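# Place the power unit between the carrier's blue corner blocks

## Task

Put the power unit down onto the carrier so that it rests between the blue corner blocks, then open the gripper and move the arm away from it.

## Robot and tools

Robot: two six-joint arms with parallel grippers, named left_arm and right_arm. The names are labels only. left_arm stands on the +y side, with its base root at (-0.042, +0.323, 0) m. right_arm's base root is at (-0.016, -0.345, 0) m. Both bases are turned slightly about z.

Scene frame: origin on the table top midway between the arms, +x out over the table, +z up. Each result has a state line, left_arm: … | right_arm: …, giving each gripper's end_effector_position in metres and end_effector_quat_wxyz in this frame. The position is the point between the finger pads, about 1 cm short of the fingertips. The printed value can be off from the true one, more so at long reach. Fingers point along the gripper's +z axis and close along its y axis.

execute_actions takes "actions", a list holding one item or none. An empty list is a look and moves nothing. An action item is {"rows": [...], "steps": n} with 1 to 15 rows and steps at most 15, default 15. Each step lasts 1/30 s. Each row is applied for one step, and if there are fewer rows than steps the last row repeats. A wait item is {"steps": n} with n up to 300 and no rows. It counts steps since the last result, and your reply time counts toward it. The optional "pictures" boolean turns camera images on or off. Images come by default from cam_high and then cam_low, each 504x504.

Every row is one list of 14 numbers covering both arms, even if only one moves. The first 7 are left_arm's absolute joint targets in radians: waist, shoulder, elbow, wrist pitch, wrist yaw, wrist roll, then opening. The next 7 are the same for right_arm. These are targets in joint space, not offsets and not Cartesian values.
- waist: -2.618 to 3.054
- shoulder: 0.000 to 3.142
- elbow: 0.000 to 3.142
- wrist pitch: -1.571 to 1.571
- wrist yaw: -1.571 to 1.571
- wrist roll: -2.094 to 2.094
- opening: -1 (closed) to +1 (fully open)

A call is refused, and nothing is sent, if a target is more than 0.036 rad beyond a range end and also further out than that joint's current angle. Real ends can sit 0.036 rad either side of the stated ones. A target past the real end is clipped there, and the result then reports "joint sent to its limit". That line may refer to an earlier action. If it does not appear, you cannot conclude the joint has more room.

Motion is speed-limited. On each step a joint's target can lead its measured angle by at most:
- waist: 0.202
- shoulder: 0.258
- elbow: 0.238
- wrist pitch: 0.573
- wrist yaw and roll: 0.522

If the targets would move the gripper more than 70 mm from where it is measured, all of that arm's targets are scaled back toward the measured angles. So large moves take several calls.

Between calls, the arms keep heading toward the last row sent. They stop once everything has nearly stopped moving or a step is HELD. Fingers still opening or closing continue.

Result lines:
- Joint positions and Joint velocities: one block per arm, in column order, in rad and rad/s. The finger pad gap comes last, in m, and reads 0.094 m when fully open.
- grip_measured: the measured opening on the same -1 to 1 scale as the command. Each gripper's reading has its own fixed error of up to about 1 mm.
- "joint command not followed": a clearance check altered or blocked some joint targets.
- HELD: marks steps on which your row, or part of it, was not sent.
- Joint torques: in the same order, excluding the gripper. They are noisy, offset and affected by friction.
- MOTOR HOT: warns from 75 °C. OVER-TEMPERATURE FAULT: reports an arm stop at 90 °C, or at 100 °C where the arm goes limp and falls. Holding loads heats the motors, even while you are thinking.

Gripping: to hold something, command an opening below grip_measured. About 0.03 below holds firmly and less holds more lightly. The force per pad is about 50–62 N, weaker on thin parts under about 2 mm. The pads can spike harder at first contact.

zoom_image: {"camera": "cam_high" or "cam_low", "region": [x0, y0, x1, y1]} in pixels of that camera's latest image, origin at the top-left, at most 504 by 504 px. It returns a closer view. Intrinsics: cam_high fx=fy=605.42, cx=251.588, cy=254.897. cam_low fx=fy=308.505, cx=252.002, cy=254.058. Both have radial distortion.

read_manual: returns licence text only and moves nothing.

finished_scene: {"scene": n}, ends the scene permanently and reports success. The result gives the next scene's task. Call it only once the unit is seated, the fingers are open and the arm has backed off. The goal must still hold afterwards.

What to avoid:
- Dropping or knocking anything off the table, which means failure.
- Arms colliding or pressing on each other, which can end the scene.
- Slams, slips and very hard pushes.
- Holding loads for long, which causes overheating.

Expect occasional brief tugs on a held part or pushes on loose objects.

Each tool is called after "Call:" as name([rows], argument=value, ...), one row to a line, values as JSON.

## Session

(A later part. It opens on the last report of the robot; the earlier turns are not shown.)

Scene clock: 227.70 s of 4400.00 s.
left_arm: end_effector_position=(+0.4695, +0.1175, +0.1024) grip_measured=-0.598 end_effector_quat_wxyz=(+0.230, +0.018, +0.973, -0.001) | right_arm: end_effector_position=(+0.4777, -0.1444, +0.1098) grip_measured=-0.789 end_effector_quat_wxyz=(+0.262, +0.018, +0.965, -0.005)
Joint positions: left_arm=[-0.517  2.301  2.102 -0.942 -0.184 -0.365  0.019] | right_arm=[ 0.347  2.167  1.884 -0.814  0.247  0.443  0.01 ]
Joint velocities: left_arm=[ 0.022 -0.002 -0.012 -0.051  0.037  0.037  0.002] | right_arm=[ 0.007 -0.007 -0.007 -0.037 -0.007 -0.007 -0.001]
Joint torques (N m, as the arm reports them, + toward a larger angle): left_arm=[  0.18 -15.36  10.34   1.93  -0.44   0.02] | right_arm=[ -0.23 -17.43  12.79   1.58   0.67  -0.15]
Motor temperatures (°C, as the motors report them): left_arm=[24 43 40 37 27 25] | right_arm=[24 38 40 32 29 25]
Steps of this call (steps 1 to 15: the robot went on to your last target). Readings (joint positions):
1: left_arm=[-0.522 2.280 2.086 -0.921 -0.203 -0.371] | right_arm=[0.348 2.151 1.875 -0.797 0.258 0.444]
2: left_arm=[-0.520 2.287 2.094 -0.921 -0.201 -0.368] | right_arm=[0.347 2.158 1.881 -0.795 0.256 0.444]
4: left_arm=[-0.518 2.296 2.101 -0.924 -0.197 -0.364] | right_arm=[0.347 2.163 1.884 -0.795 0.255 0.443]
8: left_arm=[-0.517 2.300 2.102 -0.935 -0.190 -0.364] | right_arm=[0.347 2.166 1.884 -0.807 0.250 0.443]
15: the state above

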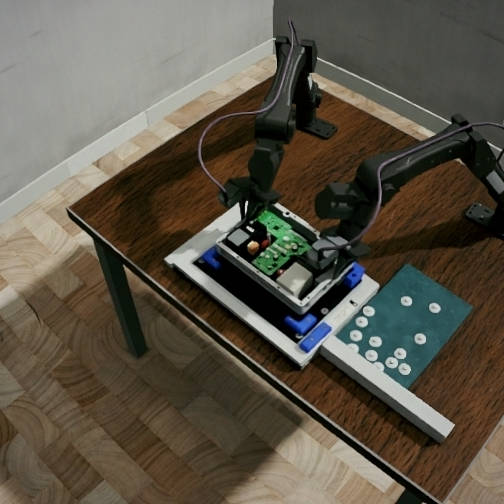

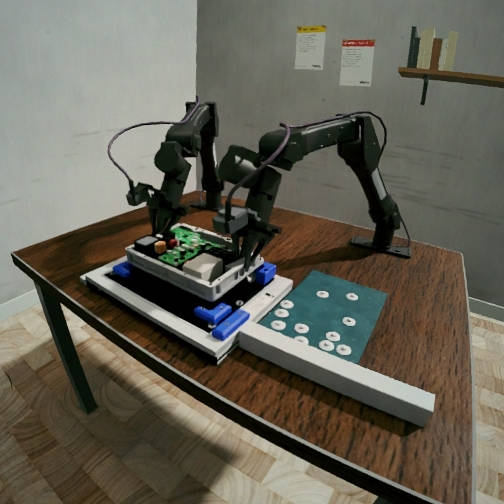

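Call:
execute_actions([
  {"rows":[[-0.51,2.21,2.195,-0.80,-0.235,-0.355,-0.7,0.339,2.094,1.955,-0.68,0.305,0.43,-0.88],[-0.507,2.212,2.175,-0.785,-0.235,-0.355,-0.7,0.338,2.097,1.94,-0.67,0.305,0.43,-0.88],[-0.506,2.215,2.16,-0.77,-0.235,-0.355,-0.7,0.338,2.10,1.93,-0.66,0.305,0.43,-0.88],[-0.506,2.217,2.15,-0.76,-0.235,-0.355,-0.7,0.338,2.103,1.922,-0.65,0.305,0.43,-0.88],[-0.506,2.22,2.14,-0.75,-0.235,-0.355,-0.7,0.338,2.106,1.914,-0.64,0.305,0.43,-0.88],[-0.506,2.222,2.13,-0.74,-0.235,-0.355,-0.7,0.338,2.109,1.906,-0.63,0.305,0.43,-0.88],[-0.506,2.224,2.118,-0.73,-0.235,-0.355,-0.7,0.338,2.112,1.898,-0.62,0.305,0.43,-0.88],[-0.506,2.226,2.106,-0.72,-0.235,-0.355,-0.7,0.338,2.115,1.89,-0.615,0.305,0.43,-0.88],[-0.506,2.228,2.094,-0.71,-0.235,-0.355,-0.7,0.338,2.118,1.881,-0.61,0.305,0.43,-0.88],[-0.506,2.23,2.082,-0.70,-0.235,-0.355,-0.7,0.338,2.12,1.872,-0.60,0.305,0.43,-0.88],[-0.506,2.232,2.07,-0.695,-0.235,-0.355,-0.7,0.338,2.123,1.863,-0.595,0.305,0.43,-0.88],[-0.506,2.235,2.055,-0.69,-0.235,-0.355,-0.7,0.338,2.125,1.855,-0.59,0.305,0.43,-0.88]]},
], pictures=false)

Call:
execute_actions([
  {"steps":12},
])

Call:
zoom_image(camera="cam_high", region=[180,180,380,380])

Call:
zoom_image(camera="cam_low", region=[90,190,300,350])

Scene clock: 256.77 s of 4400.00 s.
left_arm: end_effector_position=(+0.4787, +0.1174, +0.0854) grip_measured=-0.598 end_effector_quat_wxyz=(+0.247, +0.018, +0.969, -0.005) | right_arm: end_effector_position=(+0.4863, -0.1450, +0.0928) grip_measured=-0.789 end_effector_quat_wxyz=(+0.274, +0.021, +0.961, -0.005)
Joint positions: left_arm=[-0.511  2.305  2.026 -0.826 -0.187 -0.355  0.019] | right_arm=[ 0.342  2.185  1.832 -0.72   0.256  0.44   0.01 ]
Joint velocities: left_arm=[-0.012  0.081 -0.139  0.095  0.022 -0.037 -0.002] | right_arm=[-0.012  0.164 -0.105  0.022 -0.125  0.051 -0.001]
Joint torques (N m, as the arm reports them, + toward a larger angle): left_arm=[  0.23 -15.91   7.51   2.37  -0.75  -0.03] | right_arm=[  0.09 -18.11   9.15   1.72   0.81  -0.08]
Motor temperatures (°C, as the motors report them): left_arm=[24 53 42 38 26 25] | right_arm=[24 46 41 35 28 25]
Steps of this call (steps 1 to 15: the robot went on to your last target; steps 16 to 90: nothing new was sent; then 25.57 s passed at rest; steps 91 to 105: all 15 steps of this action). Readings (joint positions):
91: left_arm=[-0.517 2.301 2.102 -0.942 -0.184 -0.365] | right_arm=[0.347 2.167 1.884 -0.814 0.246 0.443]
92: left_arm=[-0.517 2.301 2.102 -0.941 -0.184 -0.365] | right_arm=[0.347 2.167 1.884 -0.813 0.247 0.443]
94: left_arm=[-0.517 2.301 2.102 -0.936 -0.184 -0.365] | right_arm=[0.346 2.167 1.884 -0.809 0.248 0.443]
98: left_arm=[-0.513 2.301 2.093 -0.900 -0.187 -0.359] | right_arm=[0.343 2.167 1.878 -0.779 0.256 0.443]
105: the state above

Scene clock: 257.17 s of 4400.00 s.
left_arm: end_effector_position=(+0.4771, +0.1171, +0.0774) grip_measured=-0.598 end_effector_quat_wxyz=(+0.240, +0.018, +0.971, -0.005) | right_arm: end_effector_position=(+0.4857, -0.1441, +0.0847) grip_measured=-0.789 end_effector_quat_wxyz=(+0.268, +0.020, +0.963, -0.005)
Joint positions: left_arm=[-0.512  2.314  2.016 -0.821 -0.182 -0.359  0.019] | right_arm=[ 0.342  2.197  1.825 -0.711  0.25   0.439  0.01 ]
Joint velocities: left_arm=[-0.022  0.002 -0.007  0.007  0.037  0.066 -0.001] | right_arm=[-0.017 -0.002  0.007 -0.022  0.007 -0.022 -0.001]
Joint torques (N m, as the arm reports them, + toward a larger angle): left_arm=[  0.42 -16.26   7.48   2.37  -0.66   0.01] | right_arm=[ -0.25 -18.44   8.97   1.73   0.69  -0.15]
Motor temperatures (°C, as the motors report them): left_arm=[24 53 41 38 26 25] | right_arm=[24 47 41 35 28 25]
Steps of this call (steps 1 to 12: the robot went on to your last target). Readings (joint positions):
1: left_arm=[-0.511 2.307 2.021 -0.826 -0.185 -0.356] | right_arm=[0.342 2.189 1.828 -0.718 0.253 0.440]
2: left_arm=[-0.512 2.308 2.018 -0.826 -0.184 -0.357] | right_arm=[0.342 2.193 1.826 -0.714 0.251 0.440]
4: left_arm=[-0.512 2.313 2.017 -0.823 -0.182 -0.359] | right_arm=[0.342 2.197 1.825 -0.711 0.250 0.439]
8: left_arm=[-0.512 2.314 2.016 -0.821 -0.182 -0.359] | right_arm=[0.342 2.197 1.825 -0.711 0.250 0.439]
12: the state above

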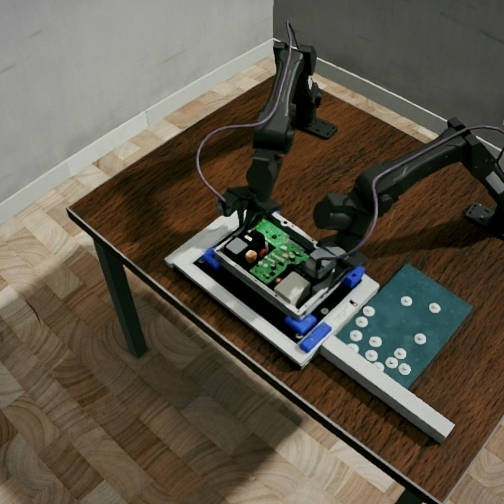

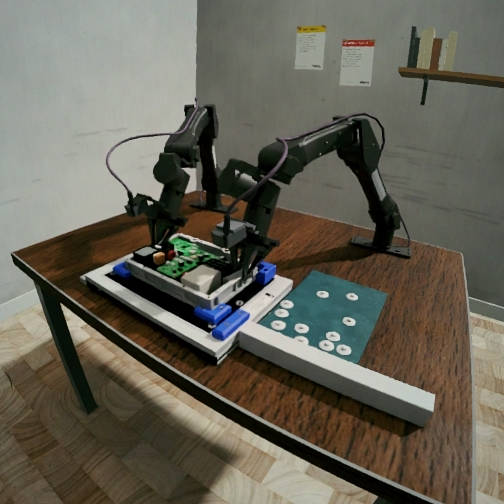

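Region (180, 180, 380, 380) of cam_high's 504x504 image, scaled by 2.520, with more detail than that image has.

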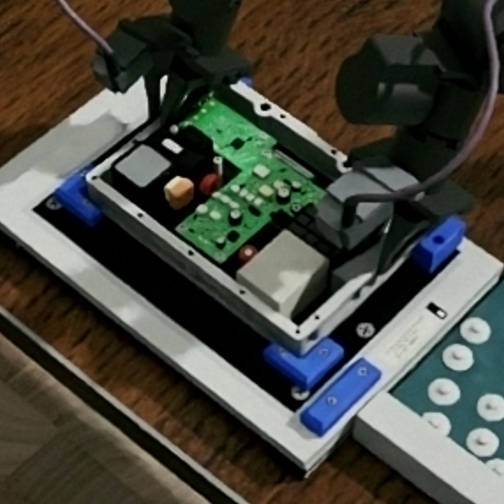

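Region (90, 190, 300, 350) of cam_low's 504x504 image, scaled by 2.400, with more detail than that image has; it fills the top 384 rows of this view, and the rest is white.

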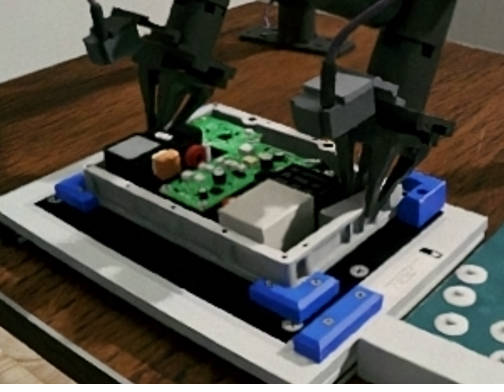

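Call:
execute_actions([
  {"rows":[[-0.51,2.24,2.048,-0.70,-0.23,-0.355,-0.7,0.34,2.13,1.849,-0.60,0.30,0.43,-0.88],[-0.51,2.248,2.041,-0.71,-0.225,-0.355,-0.7,0.34,2.138,1.843,-0.61,0.295,0.43,-0.88],[-0.51,2.256,2.034,-0.72,-0.22,-0.355,-0.7,0.34,2.146,1.837,-0.62,0.29,0.43,-0.88],[-0.51,2.264,2.027,-0.73,-0.22,-0.355,-0.7,0.34,2.154,1.831,-0.625,0.285,0.43,-0.88],[-0.51,2.272,2.02,-0.735,-0.215,-0.355,-0.7,0.34,2.162,1.825,-0.63,0.28,0.43,-0.88],[-0.51,2.28,2.013,-0.74,-0.21,-0.355,-0.7,0.34,2.17,1.819,-0.635,0.28,0.43,-0.88],[-0.51,2.288,2.006,-0.745,-0.205,-0.355,-0.7,0.34,2.178,1.813,-0.64,0.275,0.43,-0.88],[-0.51,2.296,2.0,-0.75,-0.2,-0.355,-0.7,0.34,2.186,1.807,-0.645,0.27,0.43,-0.88],[-0.51,2.304,1.993,-0.755,-0.2,-0.355,-0.7,0.34,2.194,1.8,-0.65,0.265,0.43,-0.88],[-0.51,2.312,1.986,-0.76,-0.195,-0.355,-0.7,0.34,2.202,1.795,-0.655,0.26,0.43,-0.88],[-0.51,2.32,1.98,-0.765,-0.19,-0.355,-0.7,0.34,2.21,1.79,-0.66,0.26,0.43,-0.88]]},
], pictures=false)

Scene clock: 268.40 s of 4400.00 s.
left_arm: end_effector_position=(+0.4744, +0.1178, +0.0687) grip_measured=-0.598 end_effector_quat_wxyz=(+0.233, +0.017, +0.972, -0.004) | right_arm: end_effector_position=(+0.4839, -0.1446, +0.0774) grip_measured=-0.789 end_effector_quat_wxyz=(+0.264, +0.019, +0.964, -0.006)
Joint positions: left_arm=[-0.512  2.318  1.995 -0.81  -0.179 -0.362  0.019] | right_arm=[ 0.342  2.201  1.807 -0.698  0.248  0.439  0.01 ]
Joint velocities: left_arm=[ 0.007 -0.012 -0.012  0.051 -0.037  0.007  0.001] | right_arm=[ 0.002 -0.007 -0.002 -0.051 -0.007  0.037 -0.   ]
Joint torques (N m, as the arm reports them, + toward a larger angle): left_arm=[  0.12 -11.09   3.96   1.58  -0.2    0.03] | right_arm=[ -0.05 -12.18   5.14   1.1    0.26  -0.06]
Motor temperatures (°C, as the motors report them): left_arm=[24 56 40 40 26 25] | right_arm=[24 48 39 36 28 25]
Steps of this call (steps 1 to 30: the robot went on to your last target; steps 31 to 90: nothing new was sent; then 7.73 s passed at rest; steps 91 to 105: all 15 steps of this action). Readings (joint positions):
91: left_arm=[-0.512 2.314 2.016 -0.821 -0.182 -0.359] | right_arm=[0.342 2.197 1.825 -0.711 0.250 0.439]
92: left_arm=[-0.512 2.314 2.016 -0.821 -0.182 -0.359] | right_arm=[0.342 2.197 1.825 -0.711 0.250 0.439]
94: left_arm=[-0.512 2.314 2.011 -0.820 -0.182 -0.359] | right_arm=[0.342 2.197 1.821 -0.709 0.250 0.439]
98: left_arm=[-0.512 2.318 1.999 -0.813 -0.180 -0.361] | right_arm=[0.342 2.201 1.811 -0.701 0.249 0.439]
105: the state above

Matches seated heights. Release and retreat.

Call:
execute_actions([
  {"rows":[[-0.512,2.31,2.0,-0.795,-0.18,-0.36,-0.7,0.342,2.195,1.81,-0.69,0.25,0.44,-0.88],[-0.512,2.31,2.0,-0.795,-0.18,-0.36,-0.5,0.342,2.195,1.81,-0.69,0.25,0.44,-0.7],[-0.512,2.31,2.0,-0.795,-0.18,-0.36,-0.4,0.342,2.195,1.81,-0.69,0.25,0.44,-0.66],[-0.512,2.31,2.0,-0.795,-0.18,-0.36,-0.4,0.342,2.195,1.81,-0.69,0.25,0.44,-0.66],[-0.512,2.29,2.03,-0.82,-0.18,-0.36,-0.4,0.342,2.175,1.83,-0.71,0.25,0.44,-0.66],[-0.512,2.275,2.05,-0.85,-0.18,-0.36,-0.4,0.342,2.165,1.85,-0.74,0.25,0.44,-0.66],[-0.512,2.268,2.07,-0.88,-0.18,-0.36,-0.4,0.342,2.155,1.865,-0.77,0.25,0.44,-0.66],[-0.512,2.26,2.09,-0.91,-0.18,-0.36,-0.4,0.342,2.145,1.88,-0.80,0.25,0.44,-0.66],[-0.512,2.253,2.11,-0.94,-0.18,-0.36,-0.4,0.342,2.135,1.895,-0.83,0.25,0.44,-0.66],[-0.512,2.245,2.13,-0.97,-0.18,-0.36,-0.4,0.342,2.125,1.91,-0.86,0.25,0.44,-0.66],[-0.512,2.23,2.13,-0.97,-0.18,-0.36,-0.4,0.342,2.11,1.91,-0.86,0.25,0.44,-0.66],[-0.512,2.21,2.13,-0.97,-0.18,-0.36,-0.4,0.342,2.09,1.91,-0.86,0.25,0.44,-0.66],[-0.512,2.185,2.12,-0.97,-0.18,-0.36,-0.4,0.342,2.065,1.9,-0.86,0.25,0.44,-0.66],[-0.512,2.15,2.1,-0.97,-0.18,-0.36,-0.4,0.342,2.03,1.88,-0.86,0.25,0.44,-0.66],[-0.512,2.11,2.07,-0.97,-0.18,-0.36,-0.4,0.342,1.99,1.85,-0.86,0.25,0.44,-0.66]]},
], pictures=false)

Call:
execute_actions([
  {"rows":[[-0.5,2.05,2.02,-0.97,-0.18,-0.36,-0.4,0.34,1.94,1.81,-0.86,0.25,0.44,-0.66],[-0.49,1.98,1.96,-0.97,-0.18,-0.36,-0.4,0.34,1.88,1.76,-0.86,0.25,0.44,-0.66],[-0.48,1.91,1.89,-0.97,-0.18,-0.36,-0.4,0.33,1.82,1.71,-0.86,0.25,0.44,-0.66],[-0.47,1.84,1.82,-0.97,-0.18,-0.36,-0.4,0.33,1.76,1.66,-0.86,0.25,0.44,-0.66],[-0.46,1.77,1.75,-0.97,-0.18,-0.36,-0.4,0.32,1.7,1.61,-0.86,0.25,0.44,-0.66],[-0.45,1.7,1.68,-0.97,-0.18,-0.36,-0.4,0.32,1.64,1.56,-0.86,0.25,0.44,-0.66],[-0.44,1.63,1.61,-0.97,-0.18,-0.36,-0.4,0.31,1.58,1.51,-0.86,0.25,0.44,-0.66],[-0.43,1.56,1.54,-0.97,-0.18,-0.36,-0.4,0.31,1.52,1.46,-0.86,0.25,0.44,-0.66],[-0.42,1.49,1.47,-0.97,-0.18,-0.36,-0.4,0.3,1.46,1.41,-0.86,0.25,0.44,-0.66],[-0.41,1.43,1.41,-0.97,-0.18,-0.36,-0.4,0.3,1.4,1.36,-0.86,0.25,0.44,-0.66],[-0.4,1.38,1.36,-0.97,-0.18,-0.36,-0.4,0.3,1.35,1.31,-0.86,0.25,0.44,-0.66],[-0.4,1.34,1.32,-0.97,-0.18,-0.36,-0.4,0.3,1.31,1.27,-0.86,0.25,0.44,-0.66],[-0.4,1.31,1.29,-0.97,-0.18,-0.36,-0.4,0.3,1.28,1.24,-0.86,0.25,0.44,-0.66]]},
])

Call:
zoom_image(camera="cam_low", region=[90,190,300,350])

Scene clock: 297.73 s of 4400.00 s.
left_arm: end_effector_position=(+0.4658, +0.1242, +0.1235) grip_measured=-0.401 end_effector_quat_wxyz=(+0.243, +0.014, +0.970, -0.006) | right_arm: end_effector_position=(+0.4687, -0.1500, +0.1215) grip_measured=-0.663 end_effector_quat_wxyz=(+0.260, +0.017, +0.965, -0.002)
Joint positions: left_arm=[-0.509  2.241  2.073 -0.943 -0.182 -0.363  0.028] | right_arm=[ 0.342  2.117  1.853 -0.832  0.237  0.439  0.016]
Joint velocities: left_arm=[ 0.022 -0.755 -0.081 -0.183  0.037 -0.022 -0.001] | right_arm=[-0.002 -0.803 -0.11  -0.286  0.066  0.051  0.   ]
Joint torques (N m, as the arm reports them, + toward a larger angle): left_arm=[ -0.28 -15.7    5.11   1.27  -0.07  -0.03] | right_arm=[  0.36 -18.46   7.04   0.9    0.27   0.03]
Motor temperatures (°C, as the motors report them): left_arm=[24 50 36 38 26 25] | right_arm=[24 42 36 34 27 25]
Steps of this call (steps 1 to 15: the robot went on to your last target; steps 16 to 90: nothing new was sent; then 25.83 s passed at rest; steps 91 to 105: all 15 steps of this action). Readings (joint positions):
91: left_arm=[-0.512 2.318 1.995 -0.810 -0.179 -0.362] | right_arm=[0.342 2.201 1.807 -0.698 0.248 0.439]
92: left_arm=[-0.512 2.318 1.995 -0.810 -0.178 -0.363] | right_arm=[0.342 2.201 1.807 -0.699 0.248 0.439]
94: left_arm=[-0.509 2.318 1.995 -0.812 -0.185 -0.363] | right_arm=[0.342 2.201 1.807 -0.698 0.248 0.439]
98: left_arm=[-0.509 2.318 2.015 -0.848 -0.184 -0.363] | right_arm=[0.342 2.201 1.819 -0.723 0.248 0.439]
105: the state above

Scene clock: 298.23 s of 4400.00 s.
left_arm: end_effector_position=(+0.2853, +0.2467, +0.2363) grip_measured=-0.401 end_effector_quat_wxyz=(+0.308, -0.044, +0.950, -0.019) | right_arm: end_effector_position=(+0.3175, -0.2400, +0.2437) grip_measured=-0.663 end_effector_quat_wxyz=(+0.356, +0.048, +0.933, +0.039)
Joint positions: left_arm=[-0.401  1.308  1.328 -0.987 -0.18  -0.363  0.028] | right_arm=[ 0.306  1.284  1.277 -0.867  0.243  0.439  0.016]
Joint velocities: left_arm=[ 0.007 -0.447 -0.379 -0.271 -0.007 -0.022 -0.   ] | right_arm=[-0.012 -0.403 -0.437 -0.33  -0.007 -0.007  0.   ]
Joint torques (N m, as the arm reports them, + toward a larger angle): left_arm=[ 0.11 -1.82  4.07  1.86 -0.11 -0.01] | right_arm=[-0.39 -2.92  6.01  1.41  0.18 -0.01]
Motor temperatures (°C, as the motors report them): left_arm=[24 50 36 38 26 25] | right_arm=[24 42 36 34 27 25]
Steps of this call (steps 1 to 15: all 15 steps of this action). Readings (joint positions):
1: left_arm=[-0.509 2.208 2.061 -0.945 -0.182 -0.363] | right_arm=[0.342 2.082 1.842 -0.834 0.237 0.439]
2: left_arm=[-0.508 2.165 2.036 -0.944 -0.182 -0.363] | right_arm=[0.342 2.036 1.819 -0.833 0.237 0.439]
4: left_arm=[-0.504 2.049 1.948 -0.940 -0.180 -0.363] | right_arm=[0.342 1.916 1.744 -0.833 0.237 0.439]
8: left_arm=[-0.465 1.745 1.685 -0.942 -0.179 -0.363] | right_arm=[0.332 1.639 1.564 -0.838 0.237 0.439]
15: the state above

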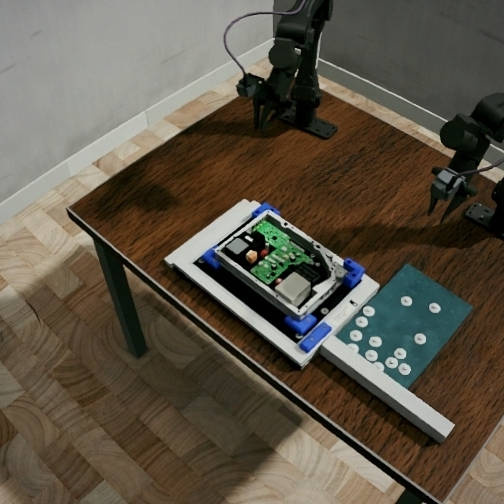

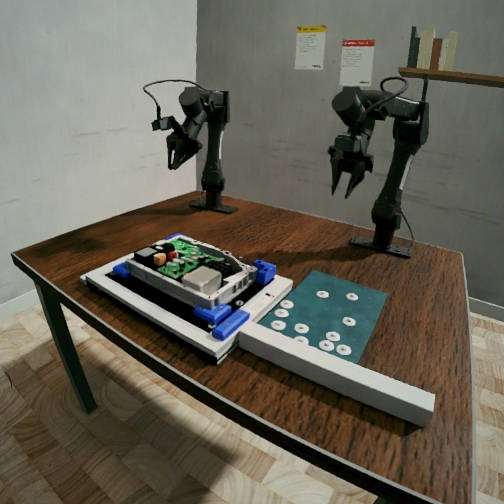

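Region (90, 190, 300, 350) of cam_low's 504x504 image, scaled by 2.400, with more detail than that image has; it fills the top 384 rows of this view, and the rest is white.

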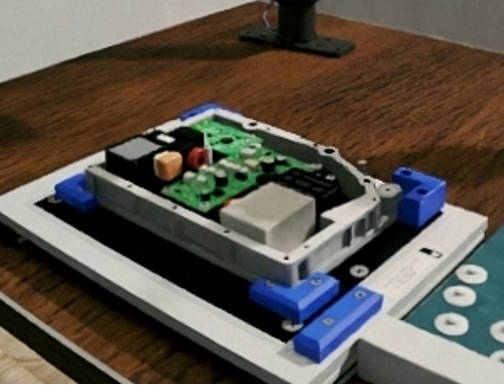

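Call:
finished_scene(scene=2)

The scene is finished: the task was done.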